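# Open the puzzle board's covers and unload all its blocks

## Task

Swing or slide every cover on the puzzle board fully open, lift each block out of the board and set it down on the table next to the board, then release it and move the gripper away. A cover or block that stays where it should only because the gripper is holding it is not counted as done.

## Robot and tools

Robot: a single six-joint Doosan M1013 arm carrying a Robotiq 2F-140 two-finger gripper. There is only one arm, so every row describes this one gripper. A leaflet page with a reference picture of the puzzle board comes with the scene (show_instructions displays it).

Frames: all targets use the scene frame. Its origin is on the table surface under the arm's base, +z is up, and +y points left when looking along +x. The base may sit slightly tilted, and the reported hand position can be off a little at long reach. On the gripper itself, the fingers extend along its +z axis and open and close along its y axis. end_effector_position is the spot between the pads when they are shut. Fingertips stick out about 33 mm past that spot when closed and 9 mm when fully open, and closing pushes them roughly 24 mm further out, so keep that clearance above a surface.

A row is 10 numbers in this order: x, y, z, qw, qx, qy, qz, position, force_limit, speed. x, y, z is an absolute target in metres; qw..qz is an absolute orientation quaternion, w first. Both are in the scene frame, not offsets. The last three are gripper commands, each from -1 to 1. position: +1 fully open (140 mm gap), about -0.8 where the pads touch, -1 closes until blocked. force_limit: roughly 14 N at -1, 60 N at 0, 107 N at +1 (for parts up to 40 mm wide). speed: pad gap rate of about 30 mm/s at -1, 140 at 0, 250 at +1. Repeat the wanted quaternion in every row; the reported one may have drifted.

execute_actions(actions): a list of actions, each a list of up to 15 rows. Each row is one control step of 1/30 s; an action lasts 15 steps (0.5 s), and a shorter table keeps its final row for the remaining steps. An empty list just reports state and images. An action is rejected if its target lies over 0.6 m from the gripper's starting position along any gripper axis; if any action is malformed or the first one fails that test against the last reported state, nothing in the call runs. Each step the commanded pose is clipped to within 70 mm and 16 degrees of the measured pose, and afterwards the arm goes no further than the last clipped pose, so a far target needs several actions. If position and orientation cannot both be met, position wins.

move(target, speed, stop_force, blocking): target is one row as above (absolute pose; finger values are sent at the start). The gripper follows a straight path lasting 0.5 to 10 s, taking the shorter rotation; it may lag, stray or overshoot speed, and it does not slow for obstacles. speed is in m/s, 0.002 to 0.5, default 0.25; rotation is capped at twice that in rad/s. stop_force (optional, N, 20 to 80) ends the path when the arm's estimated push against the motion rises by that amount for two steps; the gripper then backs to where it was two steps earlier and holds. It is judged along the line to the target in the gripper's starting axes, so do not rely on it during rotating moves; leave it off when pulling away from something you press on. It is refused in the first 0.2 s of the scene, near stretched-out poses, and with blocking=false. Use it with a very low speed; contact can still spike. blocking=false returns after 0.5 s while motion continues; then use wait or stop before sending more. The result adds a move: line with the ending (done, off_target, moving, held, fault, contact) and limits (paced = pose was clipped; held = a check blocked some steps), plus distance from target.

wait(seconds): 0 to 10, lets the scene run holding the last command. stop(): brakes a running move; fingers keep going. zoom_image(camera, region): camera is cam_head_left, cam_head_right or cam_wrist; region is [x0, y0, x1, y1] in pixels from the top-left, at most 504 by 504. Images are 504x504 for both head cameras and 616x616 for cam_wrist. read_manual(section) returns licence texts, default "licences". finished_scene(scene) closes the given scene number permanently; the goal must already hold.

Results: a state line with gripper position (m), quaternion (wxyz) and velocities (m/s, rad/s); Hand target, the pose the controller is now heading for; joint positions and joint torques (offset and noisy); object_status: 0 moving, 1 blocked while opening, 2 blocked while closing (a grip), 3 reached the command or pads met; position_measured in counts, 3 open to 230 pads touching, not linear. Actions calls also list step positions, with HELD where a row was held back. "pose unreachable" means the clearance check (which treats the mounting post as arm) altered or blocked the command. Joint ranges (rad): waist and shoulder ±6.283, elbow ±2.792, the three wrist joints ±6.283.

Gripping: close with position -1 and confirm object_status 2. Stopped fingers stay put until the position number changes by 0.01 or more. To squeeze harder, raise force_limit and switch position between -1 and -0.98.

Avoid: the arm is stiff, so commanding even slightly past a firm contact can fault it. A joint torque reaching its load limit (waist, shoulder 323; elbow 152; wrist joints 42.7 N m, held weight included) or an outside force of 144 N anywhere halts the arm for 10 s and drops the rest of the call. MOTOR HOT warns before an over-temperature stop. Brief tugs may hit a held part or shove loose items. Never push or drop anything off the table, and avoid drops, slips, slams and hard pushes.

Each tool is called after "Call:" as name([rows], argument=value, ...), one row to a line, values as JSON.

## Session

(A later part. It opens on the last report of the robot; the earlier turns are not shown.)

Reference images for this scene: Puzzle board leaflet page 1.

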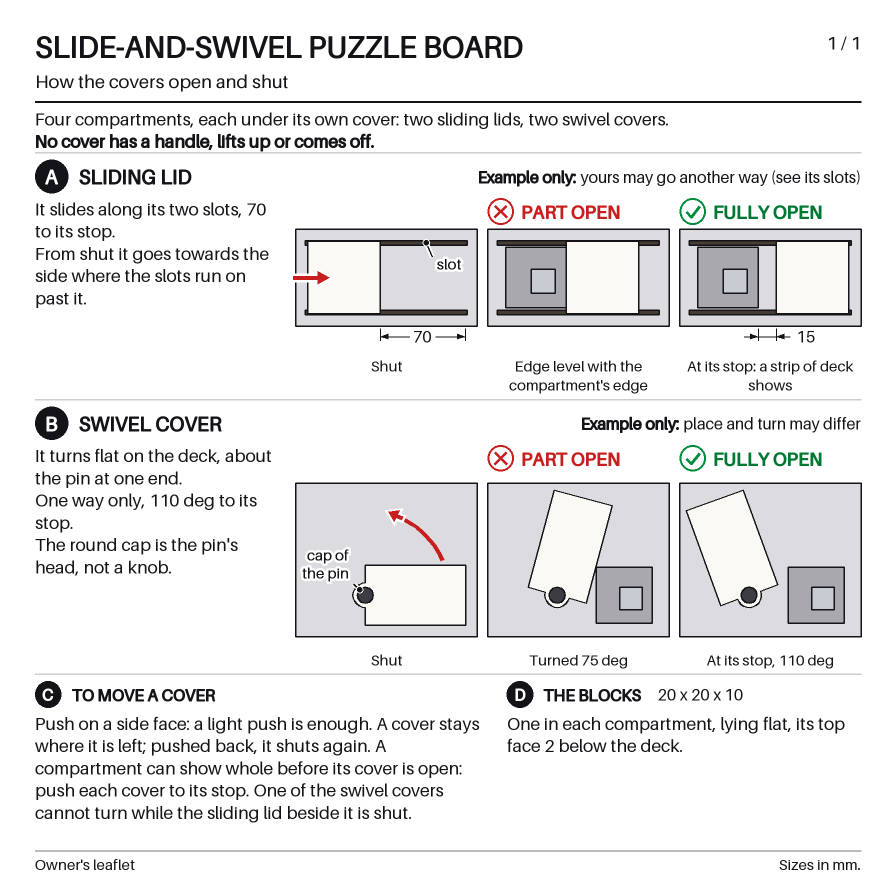

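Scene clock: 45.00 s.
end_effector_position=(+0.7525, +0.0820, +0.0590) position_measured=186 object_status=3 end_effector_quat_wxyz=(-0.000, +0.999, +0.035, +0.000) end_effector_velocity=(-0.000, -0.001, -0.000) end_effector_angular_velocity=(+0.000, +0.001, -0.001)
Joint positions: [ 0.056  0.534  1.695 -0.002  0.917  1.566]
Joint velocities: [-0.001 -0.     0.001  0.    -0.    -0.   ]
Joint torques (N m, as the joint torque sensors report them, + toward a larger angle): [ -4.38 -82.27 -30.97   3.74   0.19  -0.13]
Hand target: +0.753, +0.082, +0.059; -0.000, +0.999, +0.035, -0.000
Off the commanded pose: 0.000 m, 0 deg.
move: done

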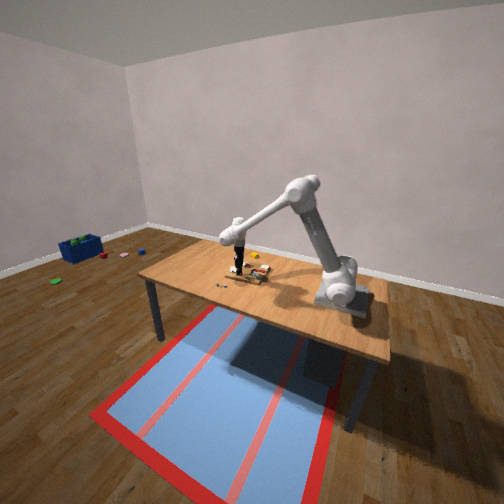

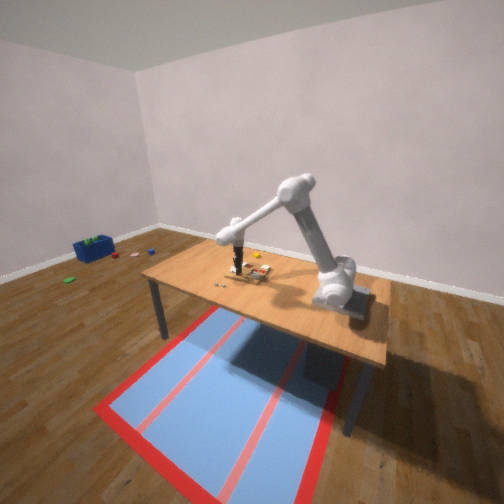

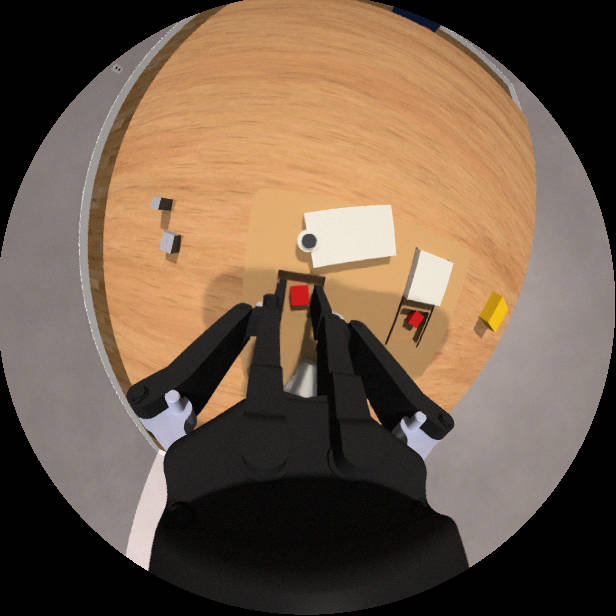

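Call:
move(target=[0.7525,0.082,0.047,0,0.9994,0.035,0,-0.45,0,0], speed=0.008, stop_force=20)

Call:
move(target=[0.7525,0.082,0.047,0,0.9994,0.035,0,-1,0,0], speed=0.004, stop_force=20)

Call:
move(target=[0.7525,0.082,0.09,0,0.9994,0.035,0,-1,0,0], speed=0.08)

Call:
move(target=[0.5,0.09,0.09,0,0.9994,0.035,0,-1,0,0])

Call:
move(target=[0.5,0.09,0.0365,0,0.9994,0.035,0,-1,0,0], speed=0.05)

Call:
move(target=[0.5,0.09,0.0365,0,0.9994,0.035,0,-0.45,0,0])

Call:
move(target=[0.5,0.09,0.09,0,0.9994,0.035,0,-0.45,0,0])

Call:
move(target=[0.6,-0.046,0.09,0,0.9994,0.035,0,-0.45,0,0])

Call:
move(target=[0.6,-0.046,0.06,0,0.9994,0.035,0,-0.45,0,0], speed=0.05)

Call:
zoom_image(camera="cam_wrist", region=[240,200,370,330])

Scene clock: 47.13 s.
end_effector_position=(+0.7525, +0.0820, +0.0470) position_measured=186 object_status=3 end_effector_quat_wxyz=(-0.000, +0.999, +0.035, -0.000) end_effector_velocity=(+0.001, +0.001, +0.001) end_effector_angular_velocity=(-0.000, -0.002, +0.003)
Joint positions: [ 0.056  0.546  1.702 -0.002  0.899  1.566]
Joint velocities: [ 0.002  0.    -0.002 -0.001 -0.001 -0.001]
Joint torques (N m, as the joint torque sensors report them, + toward a larger angle): [ -1.02 -82.01 -30.98   3.45   0.4   -0.21]
Hand target: +0.752, +0.082, +0.047; +0.000, +0.999, +0.035, +0.000
Off the commanded pose: 0.000 m, 0 deg.
move: done

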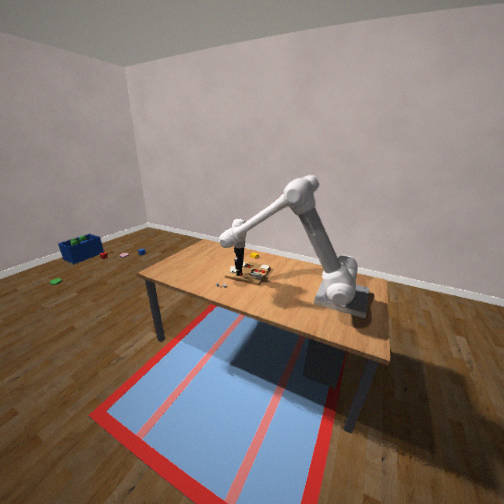

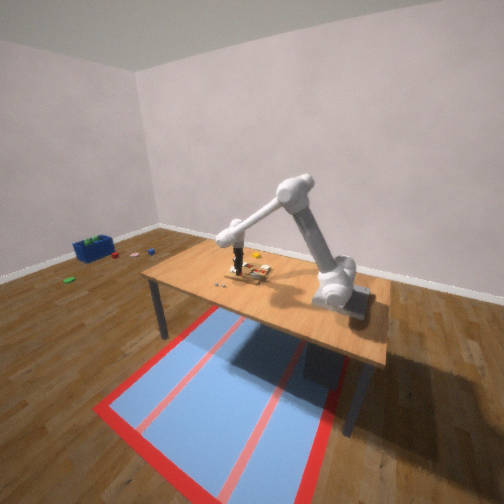

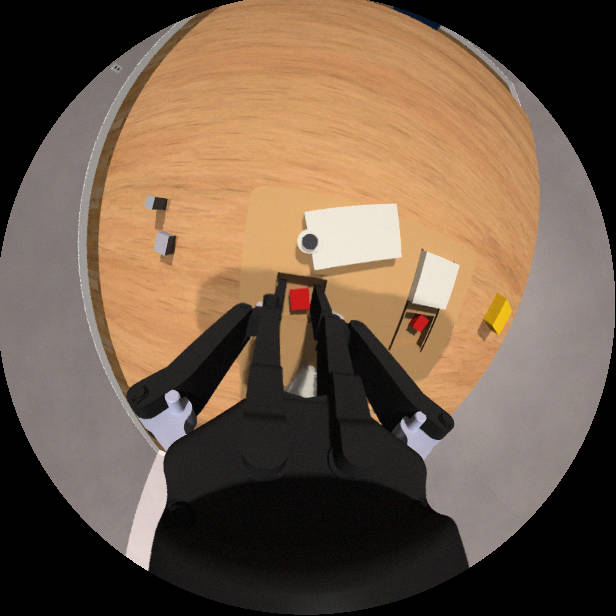

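Scene clock: 47.83 s.
end_effector_position=(+0.7525, +0.0820, +0.0470) position_measured=206 object_status=2 end_effector_quat_wxyz=(-0.000, +0.999, +0.035, -0.000) end_effector_velocity=(+0.000, +0.001, -0.000) end_effector_angular_velocity=(+0.000, -0.001, -0.000)
Joint positions: [ 0.056  0.546  1.702 -0.002  0.899  1.566]
Joint velocities: [ 0.001  0.    -0.     0.    -0.001  0.001]
Joint torques (N m, as the joint torque sensors report them, + toward a larger angle): [ -1.95 -71.74 -25.68   3.29  -0.51   0.14]
Hand target: +0.752, +0.082, +0.047; -0.000, +0.999, +0.035, +0.000
Off the commanded pose: 0.000 m, 0 deg.
move: done

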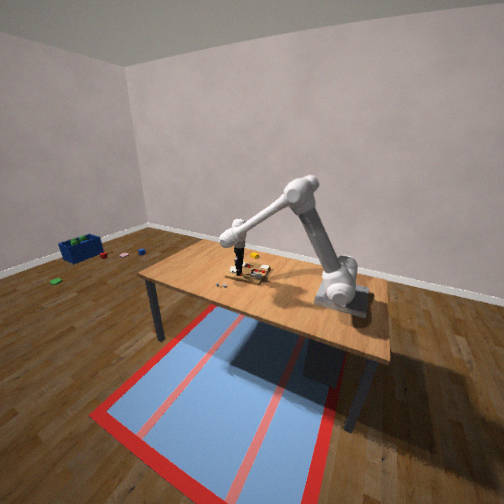

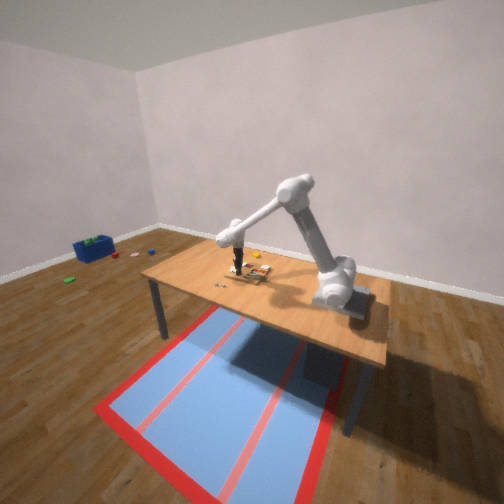

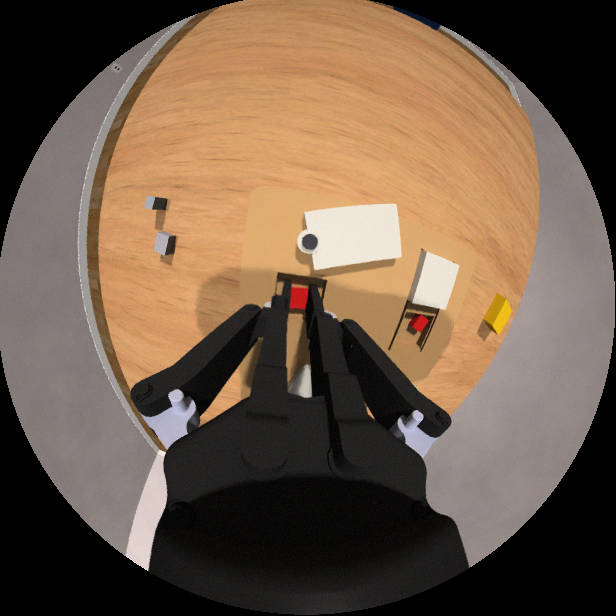

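Scene clock: 48.67 s.
end_effector_position=(+0.7525, +0.0819, +0.0901) position_measured=206 object_status=2 end_effector_quat_wxyz=(-0.000, +0.999, +0.035, +0.000) end_effector_velocity=(+0.001, -0.001, +0.001) end_effector_angular_velocity=(-0.000, -0.001, -0.000)
Joint positions: [ 0.056  0.504  1.676 -0.002  0.966  1.566]
Joint velocities: [-0.001  0.    -0.002 -0.     0.    -0.001]
Joint torques (N m, as the joint torque sensors report them, + toward a larger angle): [ -2.16 -80.29 -34.31   3.38   0.17   0.01]
Hand target: +0.753, +0.082, +0.090; -0.000, +0.999, +0.035, -0.000
Off the commanded pose: 0.000 m, 0 deg.
move: done

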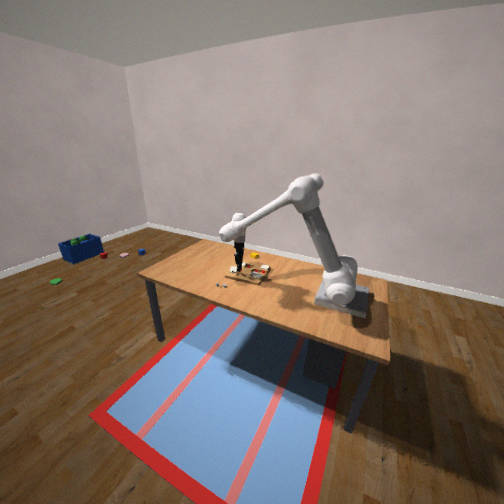

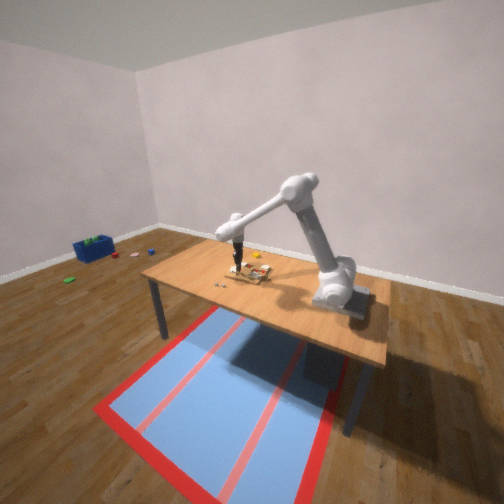

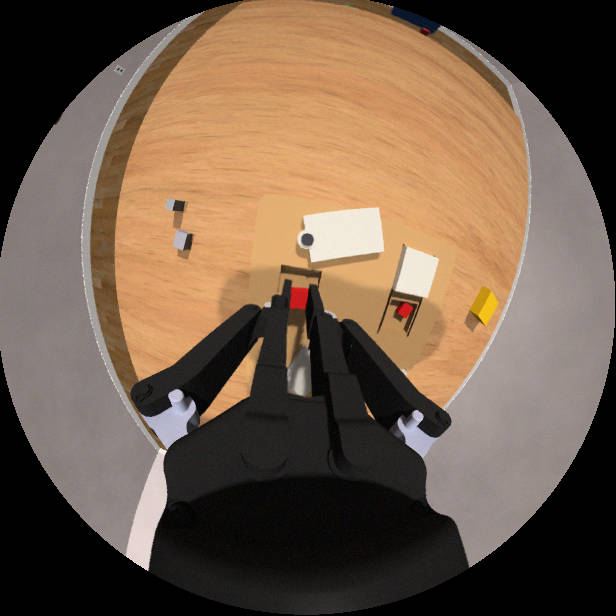

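Scene clock: 50.03 s.
end_effector_position=(+0.5001, +0.0898, +0.0902) position_measured=206 object_status=2 end_effector_quat_wxyz=(-0.000, +0.999, +0.035, -0.000) end_effector_velocity=(+0.001, +0.000, +0.001) end_effector_angular_velocity=(-0.000, -0.002, +0.000)
Joint positions: [ 0.103  0.17   2.165 -0.002  0.811  1.613]
Joint velocities: [ 0.    -0.001 -0.001 -0.     0.     0.   ]
Joint torques (N m, as the joint torque sensors report them, + toward a larger angle): [  0.05 -44.93 -28.13   3.19   0.19   0.14]
Hand target: +0.500, +0.090, +0.090; +0.000, +0.999, +0.035, -0.000
Off the commanded pose: 0.000 m, 0 deg.
move: done

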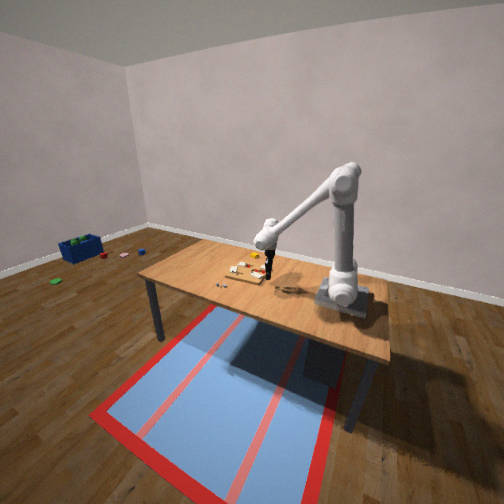

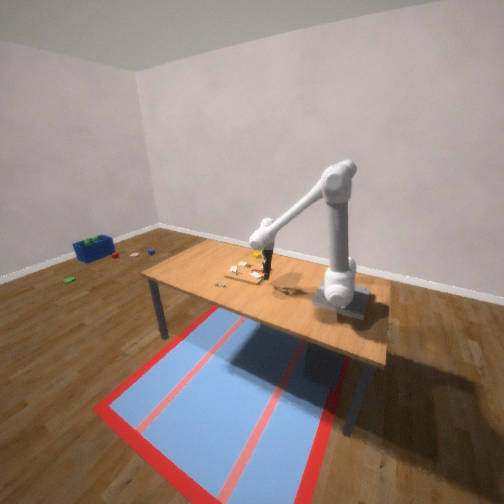

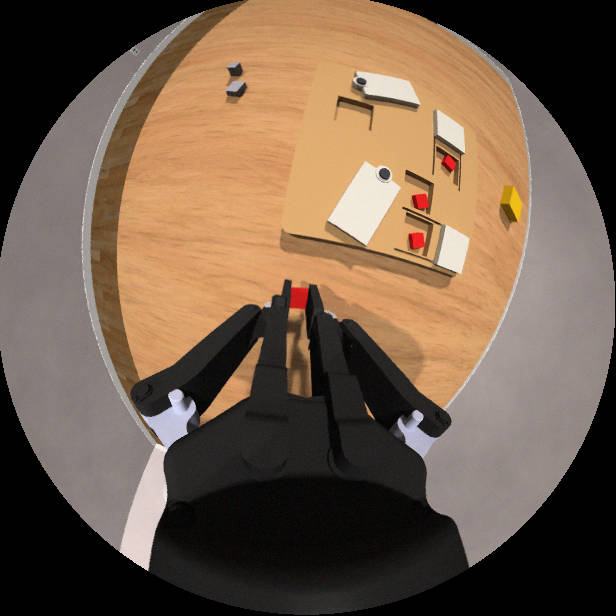

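Scene clock: 51.37 s.
end_effector_position=(+0.4999, +0.0900, +0.0365) position_measured=206 object_status=2 end_effector_quat_wxyz=(+0.000, +0.999, +0.035, -0.000) end_effector_velocity=(+0.000, -0.001, +0.000) end_effector_angular_velocity=(+0.000, +0.000, -0.003)
Joint positions: [ 0.103  0.248  2.203 -0.002  0.696  1.614]
Joint velocities: [-0.002 -0.     0.     0.     0.     0.001]
Joint torques (N m, as the joint torque sensors report them, + toward a larger angle): [ -0.6  -49.55 -24.87   3.08   0.2    0.03]
Hand target: +0.500, +0.090, +0.036; +0.000, +0.999, +0.035, +0.000
Off the commanded pose: 0.000 m, 0 deg.
move: done

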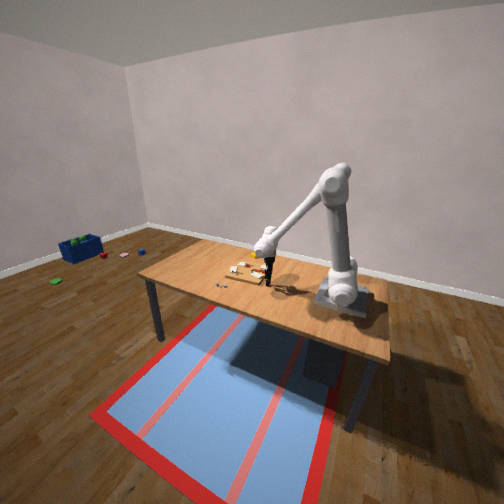

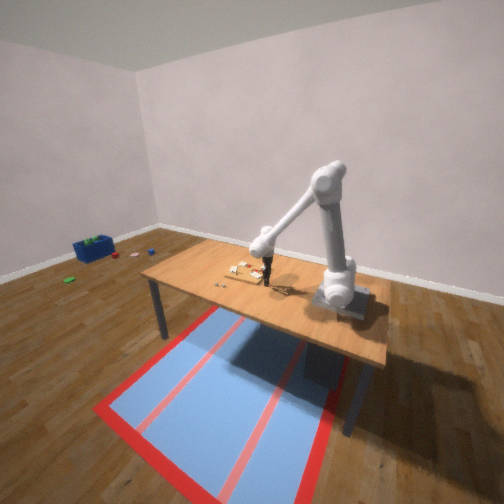

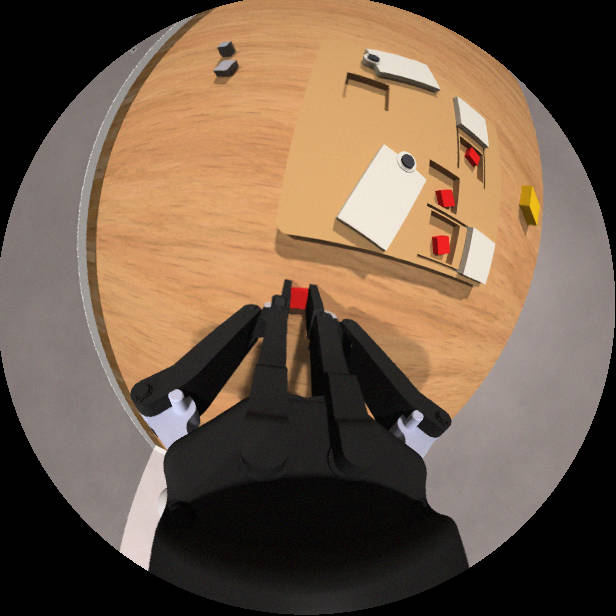

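Scene clock: 52.07 s.
end_effector_position=(+0.5000, +0.0900, +0.0365) position_measured=186 object_status=3 end_effector_quat_wxyz=(+0.000, +0.999, +0.035, +0.000) end_effector_velocity=(-0.000, +0.001, -0.000) end_effector_angular_velocity=(-0.000, +0.000, +0.000)
Joint positions: [ 0.103  0.248  2.203 -0.002  0.696  1.614]
Joint velocities: [ 0.001 -0.     0.    -0.    -0.     0.001]
Joint torques (N m, as the joint torque sensors report them, + toward a larger angle): [ -2.57 -47.43 -23.6    2.89   0.51   0.16]
Hand target: +0.500, +0.090, +0.036; +0.000, +0.999, +0.035, +0.000
Off the commanded pose: 0.000 m, 0 deg.
move: done

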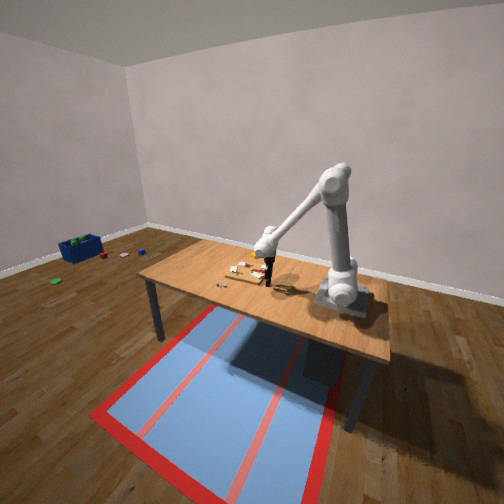

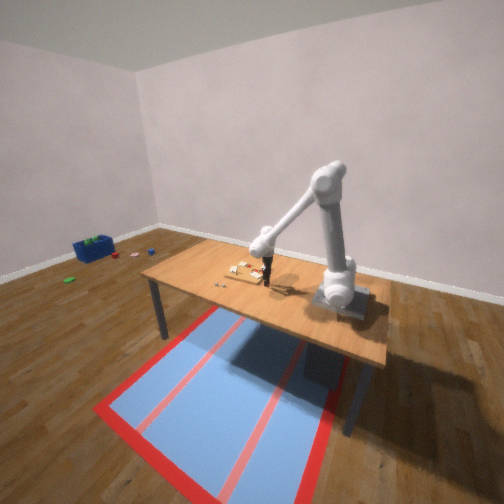

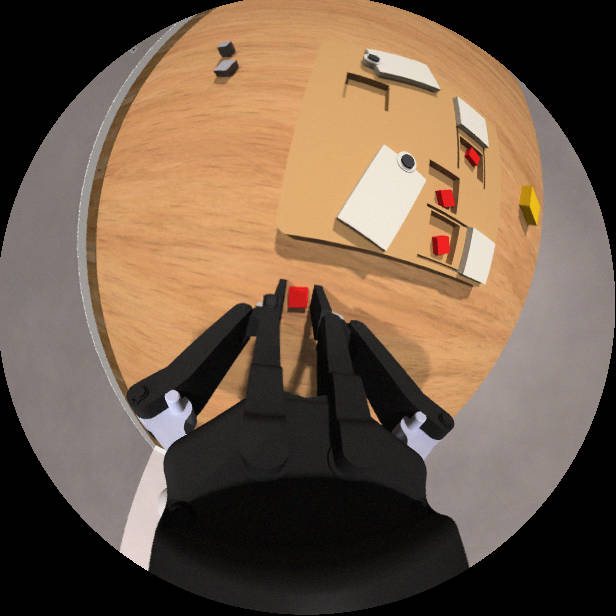

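Scene clock: 52.77 s.
end_effector_position=(+0.5000, +0.0900, +0.0900) position_measured=186 object_status=3 end_effector_quat_wxyz=(-0.000, +0.999, +0.035, -0.000) end_effector_velocity=(-0.001, -0.000, -0.000) end_effector_angular_velocity=(+0.000, +0.001, +0.000)
Joint positions: [ 0.103  0.171  2.165 -0.002  0.811  1.613]
Joint velocities: [-0.    -0.001  0.001  0.     0.    -0.001]
Joint torques (N m, as the joint torque sensors report them, + toward a larger angle): [ -1.92 -45.59 -28.44   3.13   0.09   0.14]
Hand target: +0.500, +0.090, +0.090; -0.000, +0.999, +0.035, -0.000
Off the commanded pose: 0.000 m, 0 deg.
move: done

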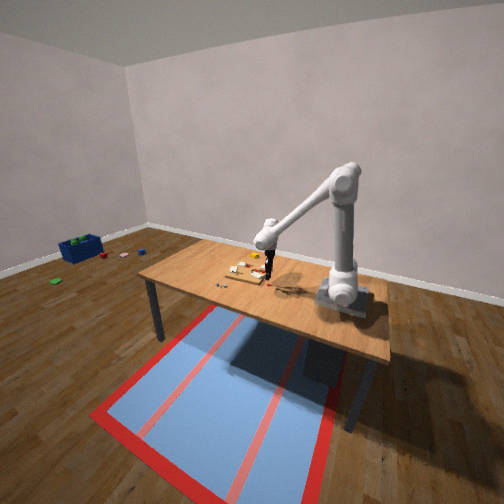

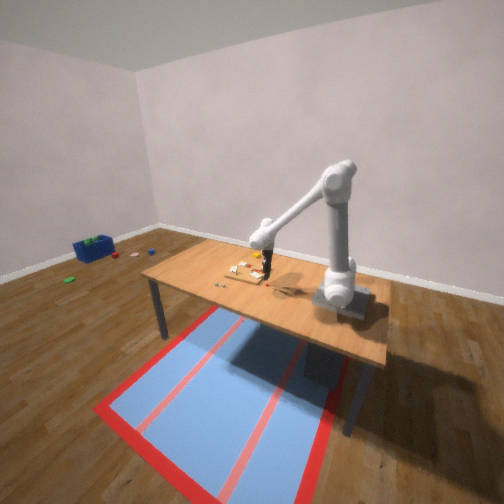

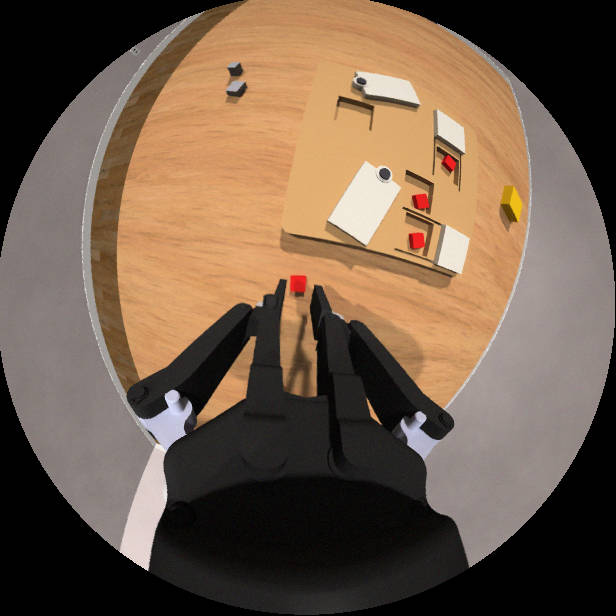

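Scene clock: 53.80 s.
end_effector_position=(+0.6001, -0.0460, +0.0899) position_measured=186 object_status=3 end_effector_quat_wxyz=(-0.000, +0.999, +0.035, +0.000) end_effector_velocity=(+0.001, +0.000, -0.000) end_effector_angular_velocity=(+0.000, -0.000, -0.002)
Joint positions: [-0.14   0.299  1.993 -0.003  0.854  1.371]
Joint velocities: [ 0.     0.001 -0.001  0.    -0.     0.002]
Joint torques (N m, as the joint torque sensors report them, + toward a larger angle): [ -2.05 -59.34 -28.56   3.26  -0.11   0.42]
Hand target: +0.600, -0.046, +0.090; -0.000, +0.999, +0.035, +0.000
Off the commanded pose: 0.000 m, 0 deg.
move: done

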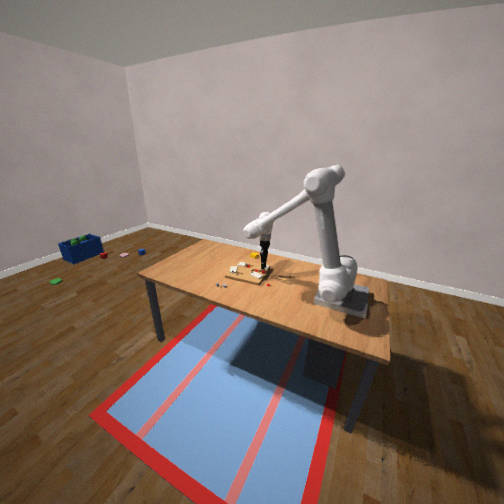

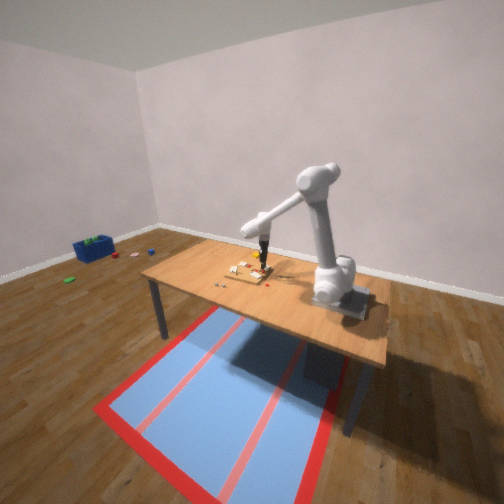

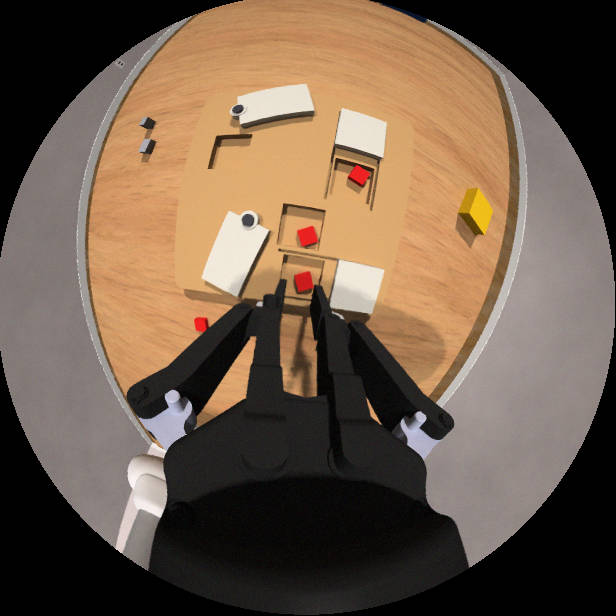

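Scene clock: 54.67 s.
end_effector_position=(+0.6000, -0.0460, +0.0600) position_measured=186 object_status=3 end_effector_quat_wxyz=(+0.000, +0.999, +0.035, -0.000) end_effector_velocity=(-0.000, +0.001, -0.000) end_effector_angular_velocity=(+0.000, +0.001, +0.000)
Joint positions: [-0.141  0.335  2.013 -0.004  0.798  1.371]
Joint velocities: [ 0.001  0.     0.001 -0.    -0.     0.001]
Joint torques (N m, as the joint torque sensors report them, + toward a larger angle): [ -2.18 -61.34 -27.56   3.22   0.26   0.08]
Hand target: +0.600, -0.046, +0.060; +0.000, +0.999, +0.035, -0.000
Off the commanded pose: 0.000 m, 0 deg.
move: done

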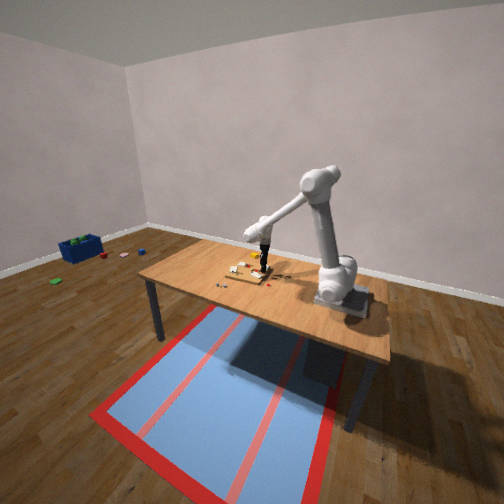

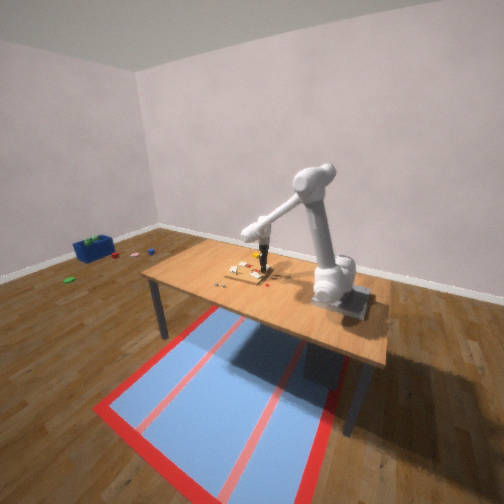

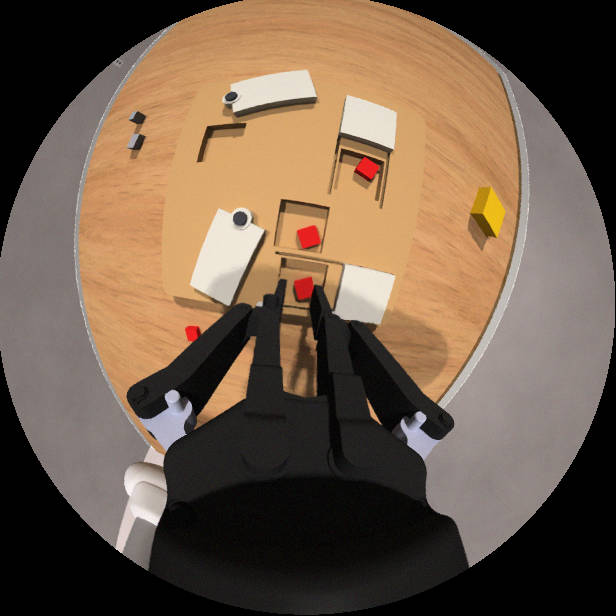

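Region (240, 200, 370, 330) of cam_wrist's 616x616 image, scaled by 3.877, with more detail than that image has.

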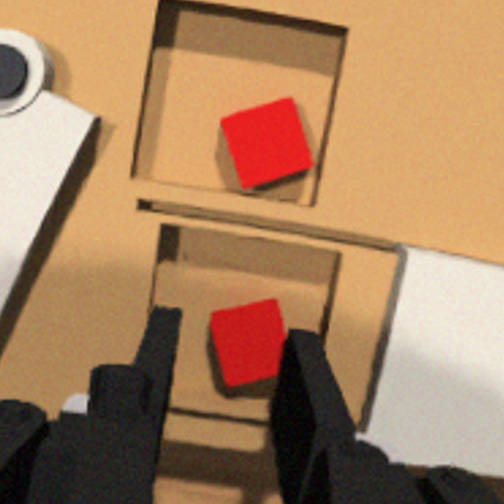

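Call:
move(target=[0.608,-0.0495,0.058,0,0.978,0.208,0,-1,0,0], speed=0.1)

Call:
move(target=[0.608,-0.0495,0.0545,0,0.978,0.208,0,-1,0,0], speed=0.004, stop_force=20)

Call:
move(target=[0.610,-0.046,0.0545,0,0.9994,0.035,0,-1,0,0], speed=0.1)

Call:
move(target=[0.610,-0.046,0.059,0,0.9994,0.035,0,-1,0,0], speed=0.02)

Call:
move(target=[0.610,-0.046,0.059,0,0.9994,0.035,0,-0.45,0,0])

Call:
zoom_image(camera="cam_wrist", region=[240,200,370,330])

Scene clock: 57.10 s.
end_effector_position=(+0.6080, -0.0495, +0.0580) position_measured=233 object_status=3 end_effector_quat_wxyz=(+0.000, +0.978, +0.208, -0.000) end_effector_velocity=(+0.000, +0.001, +0.000) end_effector_angular_velocity=(+0.002, -0.001, -0.001)
Joint positions: [-0.144  0.348  1.998 -0.004  0.8    1.018]
Joint velocities: [ 0.001  0.    -0.     0.003  0.     0.001]
Joint torques (N m, as the joint torque sensors report them, + toward a larger angle): [ -1.18 -60.97 -28.41   3.08  -0.14  -0.08]
Hand target: +0.608, -0.049, +0.058; -0.000, +0.978, +0.208, +0.000
Off the commanded pose: 0.000 m, 0 deg.
move: done

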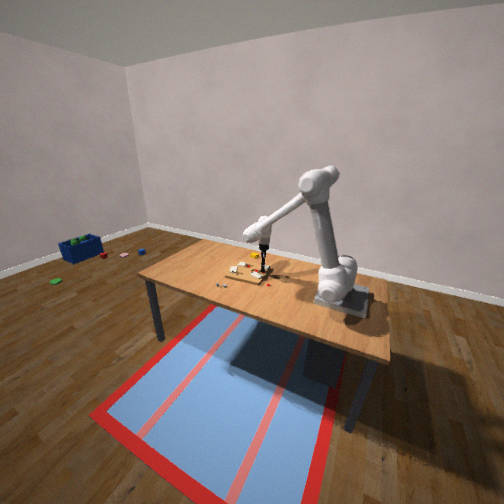

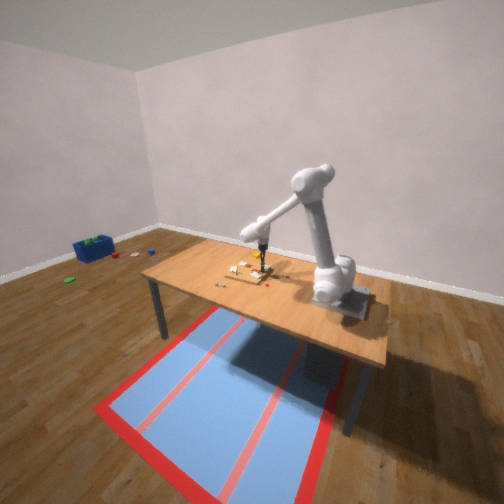

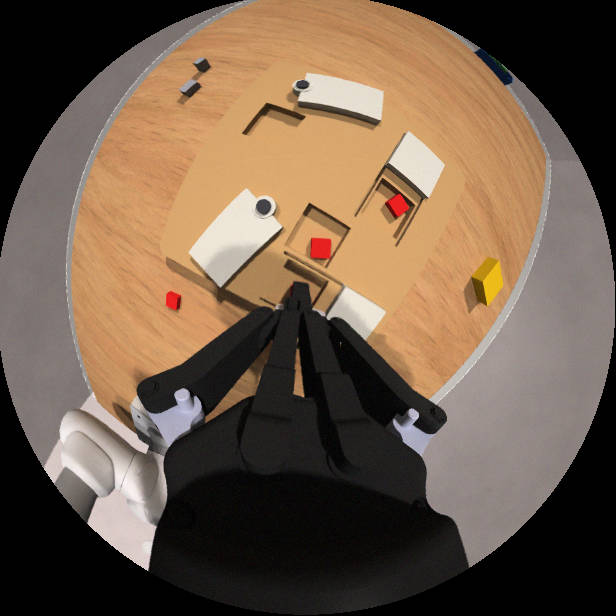

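Scene clock: 58.27 s.
end_effector_position=(+0.6080, -0.0495, +0.0546) position_measured=233 object_status=3 end_effector_quat_wxyz=(+0.000, +0.978, +0.208, +0.000) end_effector_velocity=(-0.000, -0.001, +0.001) end_effector_angular_velocity=(-0.000, +0.001, -0.001)
Joint positions: [-0.145  0.352  2.    -0.004  0.794  1.018]
Joint velocities: [-0.001 -0.001 -0.001 -0.     0.002 -0.   ]
Joint torques (N m, as the joint torque sensors report them, + toward a larger angle): [ -2.59 -48.3  -22.27   3.15  -1.     0.08]
Hand target: +0.608, -0.050, +0.055; +0.000, +0.978, +0.208, +0.000
Off the commanded pose: 0.000 m, 0 deg.
move: contact

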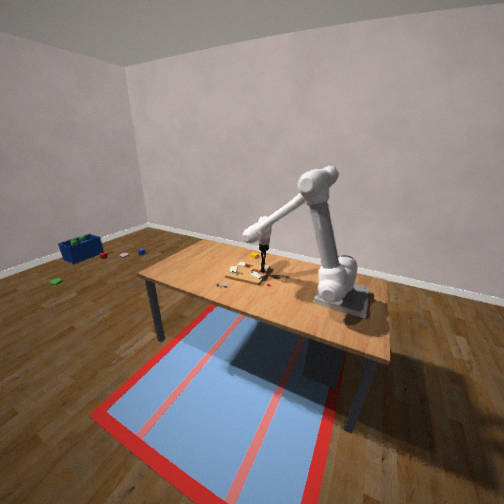

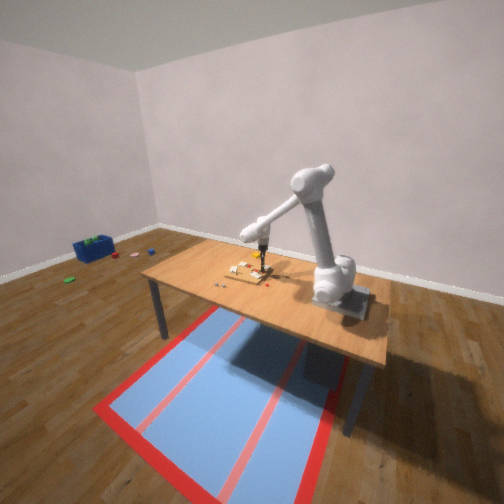

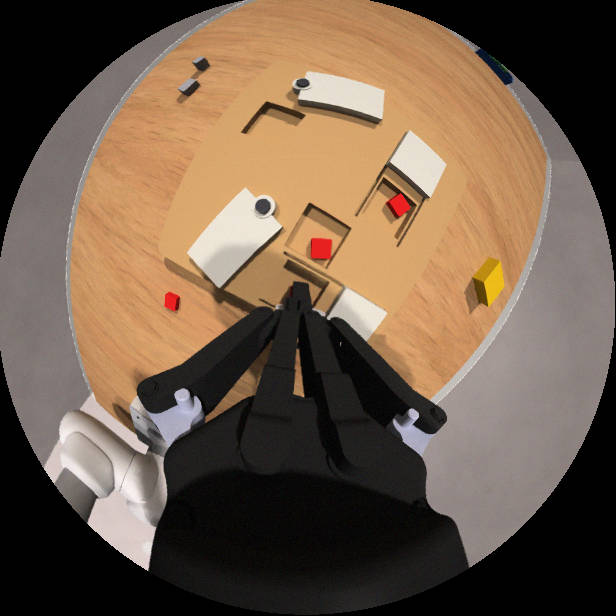

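Scene clock: 60.27 s.
end_effector_position=(+0.6100, -0.0459, +0.0545) position_measured=233 object_status=3 end_effector_quat_wxyz=(-0.000, +0.999, +0.035, +0.000) end_effector_velocity=(+0.000, -0.001, +0.000) end_effector_angular_velocity=(-0.000, -0.000, -0.002)
Joint positions: [-0.138  0.354  1.997 -0.003  0.794  1.373]
Joint velocities: [-0.002 -0.    -0.001 -0.     0.     0.   ]
Joint torques (N m, as the joint torque sensors report them, + toward a larger angle): [  4.38 -45.17 -19.21   6.54  -1.09  -0.07]
Hand target: +0.610, -0.046, +0.054; +0.000, +0.999, +0.035, -0.000
Off the commanded pose: 0.000 m, 0 deg.
move: done

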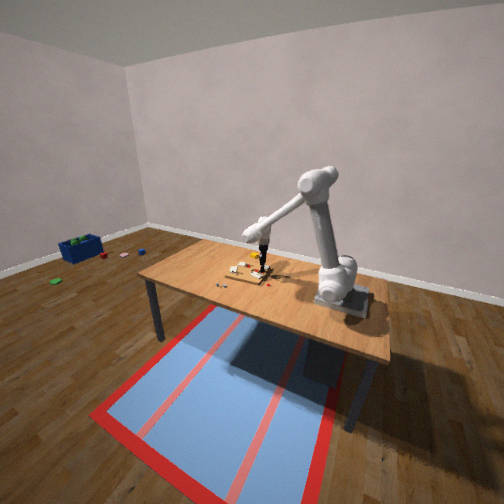

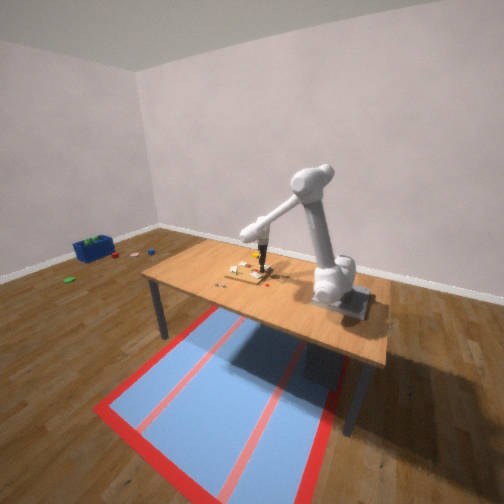

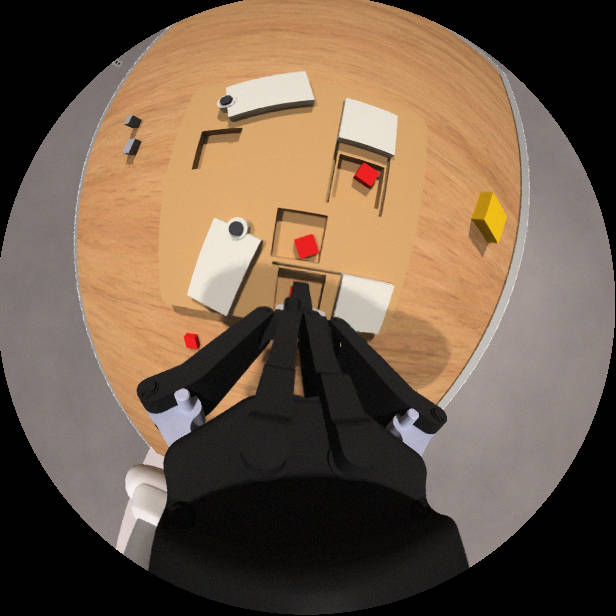

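Scene clock: 60.97 s.
end_effector_position=(+0.6100, -0.0460, +0.0590) position_measured=233 object_status=3 end_effector_quat_wxyz=(+0.000, +0.999, +0.035, +0.000) end_effector_velocity=(+0.000, -0.001, +0.000) end_effector_angular_velocity=(-0.000, -0.001, -0.003)
Joint positions: [-0.138  0.349  1.994 -0.004  0.803  1.373]
Joint velocities: [-0.001 -0.    -0.001  0.     0.     0.002]
Joint torques (N m, as the joint torque sensors report them, + toward a larger angle): [ -1.85 -63.54 -27.69   3.13   0.04   0.17]
Hand target: +0.610, -0.046, +0.059; -0.000, +0.999, +0.035, +0.000
Off the commanded pose: 0.000 m, 0 deg.
move: done

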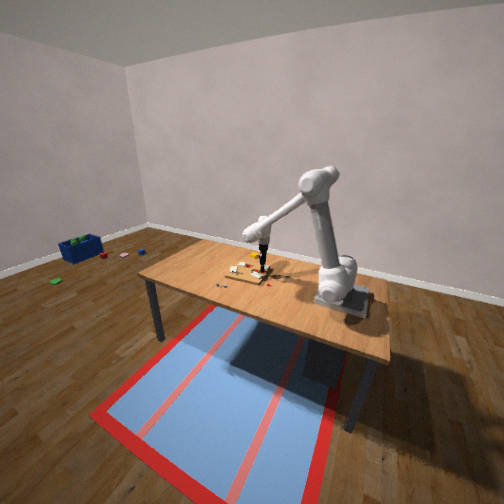

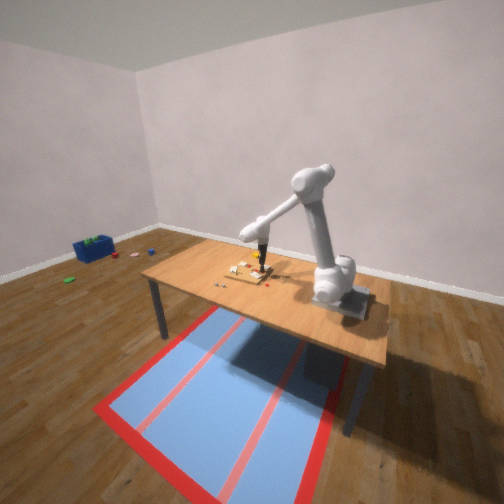

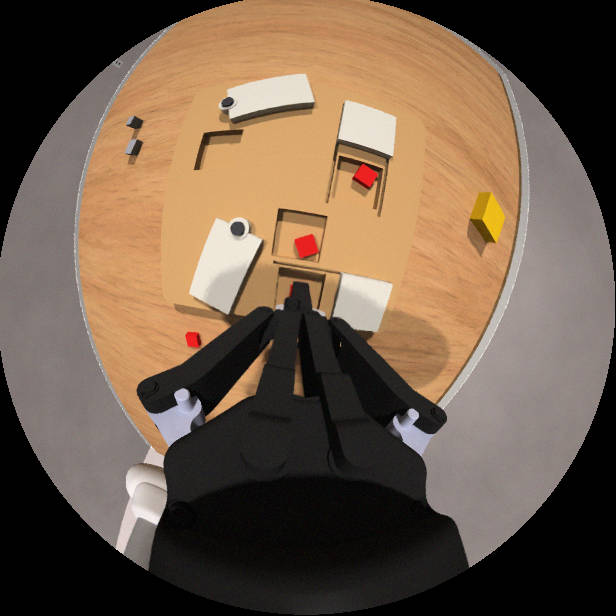

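Scene clock: 61.67 s.
end_effector_position=(+0.6100, -0.0460, +0.0590) position_measured=186 object_status=3 end_effector_quat_wxyz=(+0.000, +0.999, +0.035, +0.000) end_effector_velocity=(+0.000, +0.000, +0.000) end_effector_angular_velocity=(+0.000, +0.000, +0.002)
Joint positions: [-0.138  0.349  1.994 -0.004  0.803  1.373]
Joint velocities: [ 0.    -0.    -0.     0.     0.001 -0.002]
Joint torques (N m, as the joint torque sensors report them, + toward a larger angle): [ -1.67 -61.92 -27.72   3.26   0.09   0.21]
Hand target: +0.610, -0.046, +0.059; +0.000, +0.999, +0.035, -0.000
Off the commanded pose: 0.000 m, 0 deg.
move: done

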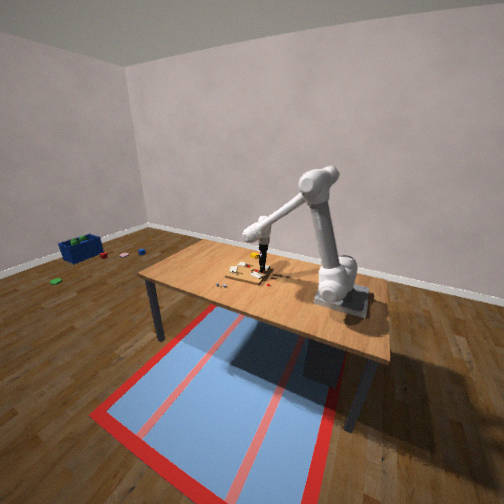

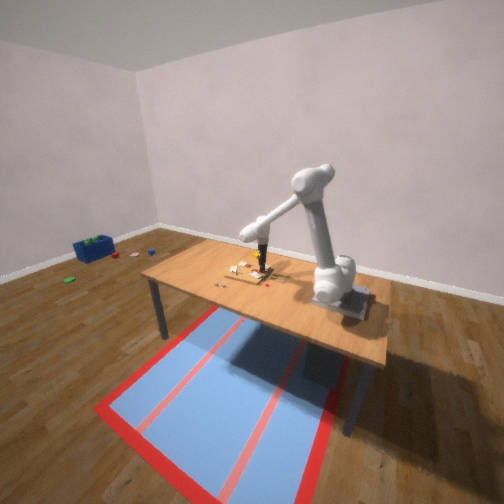

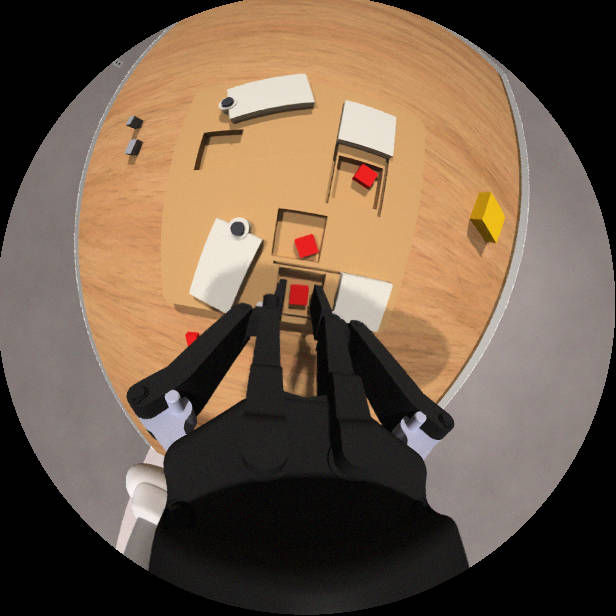

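Region (240, 200, 370, 330) of cam_wrist's 616x616 image, scaled by 3.877, with more detail than that image has.

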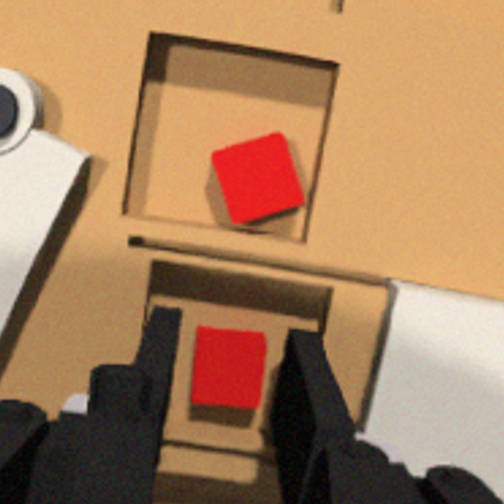

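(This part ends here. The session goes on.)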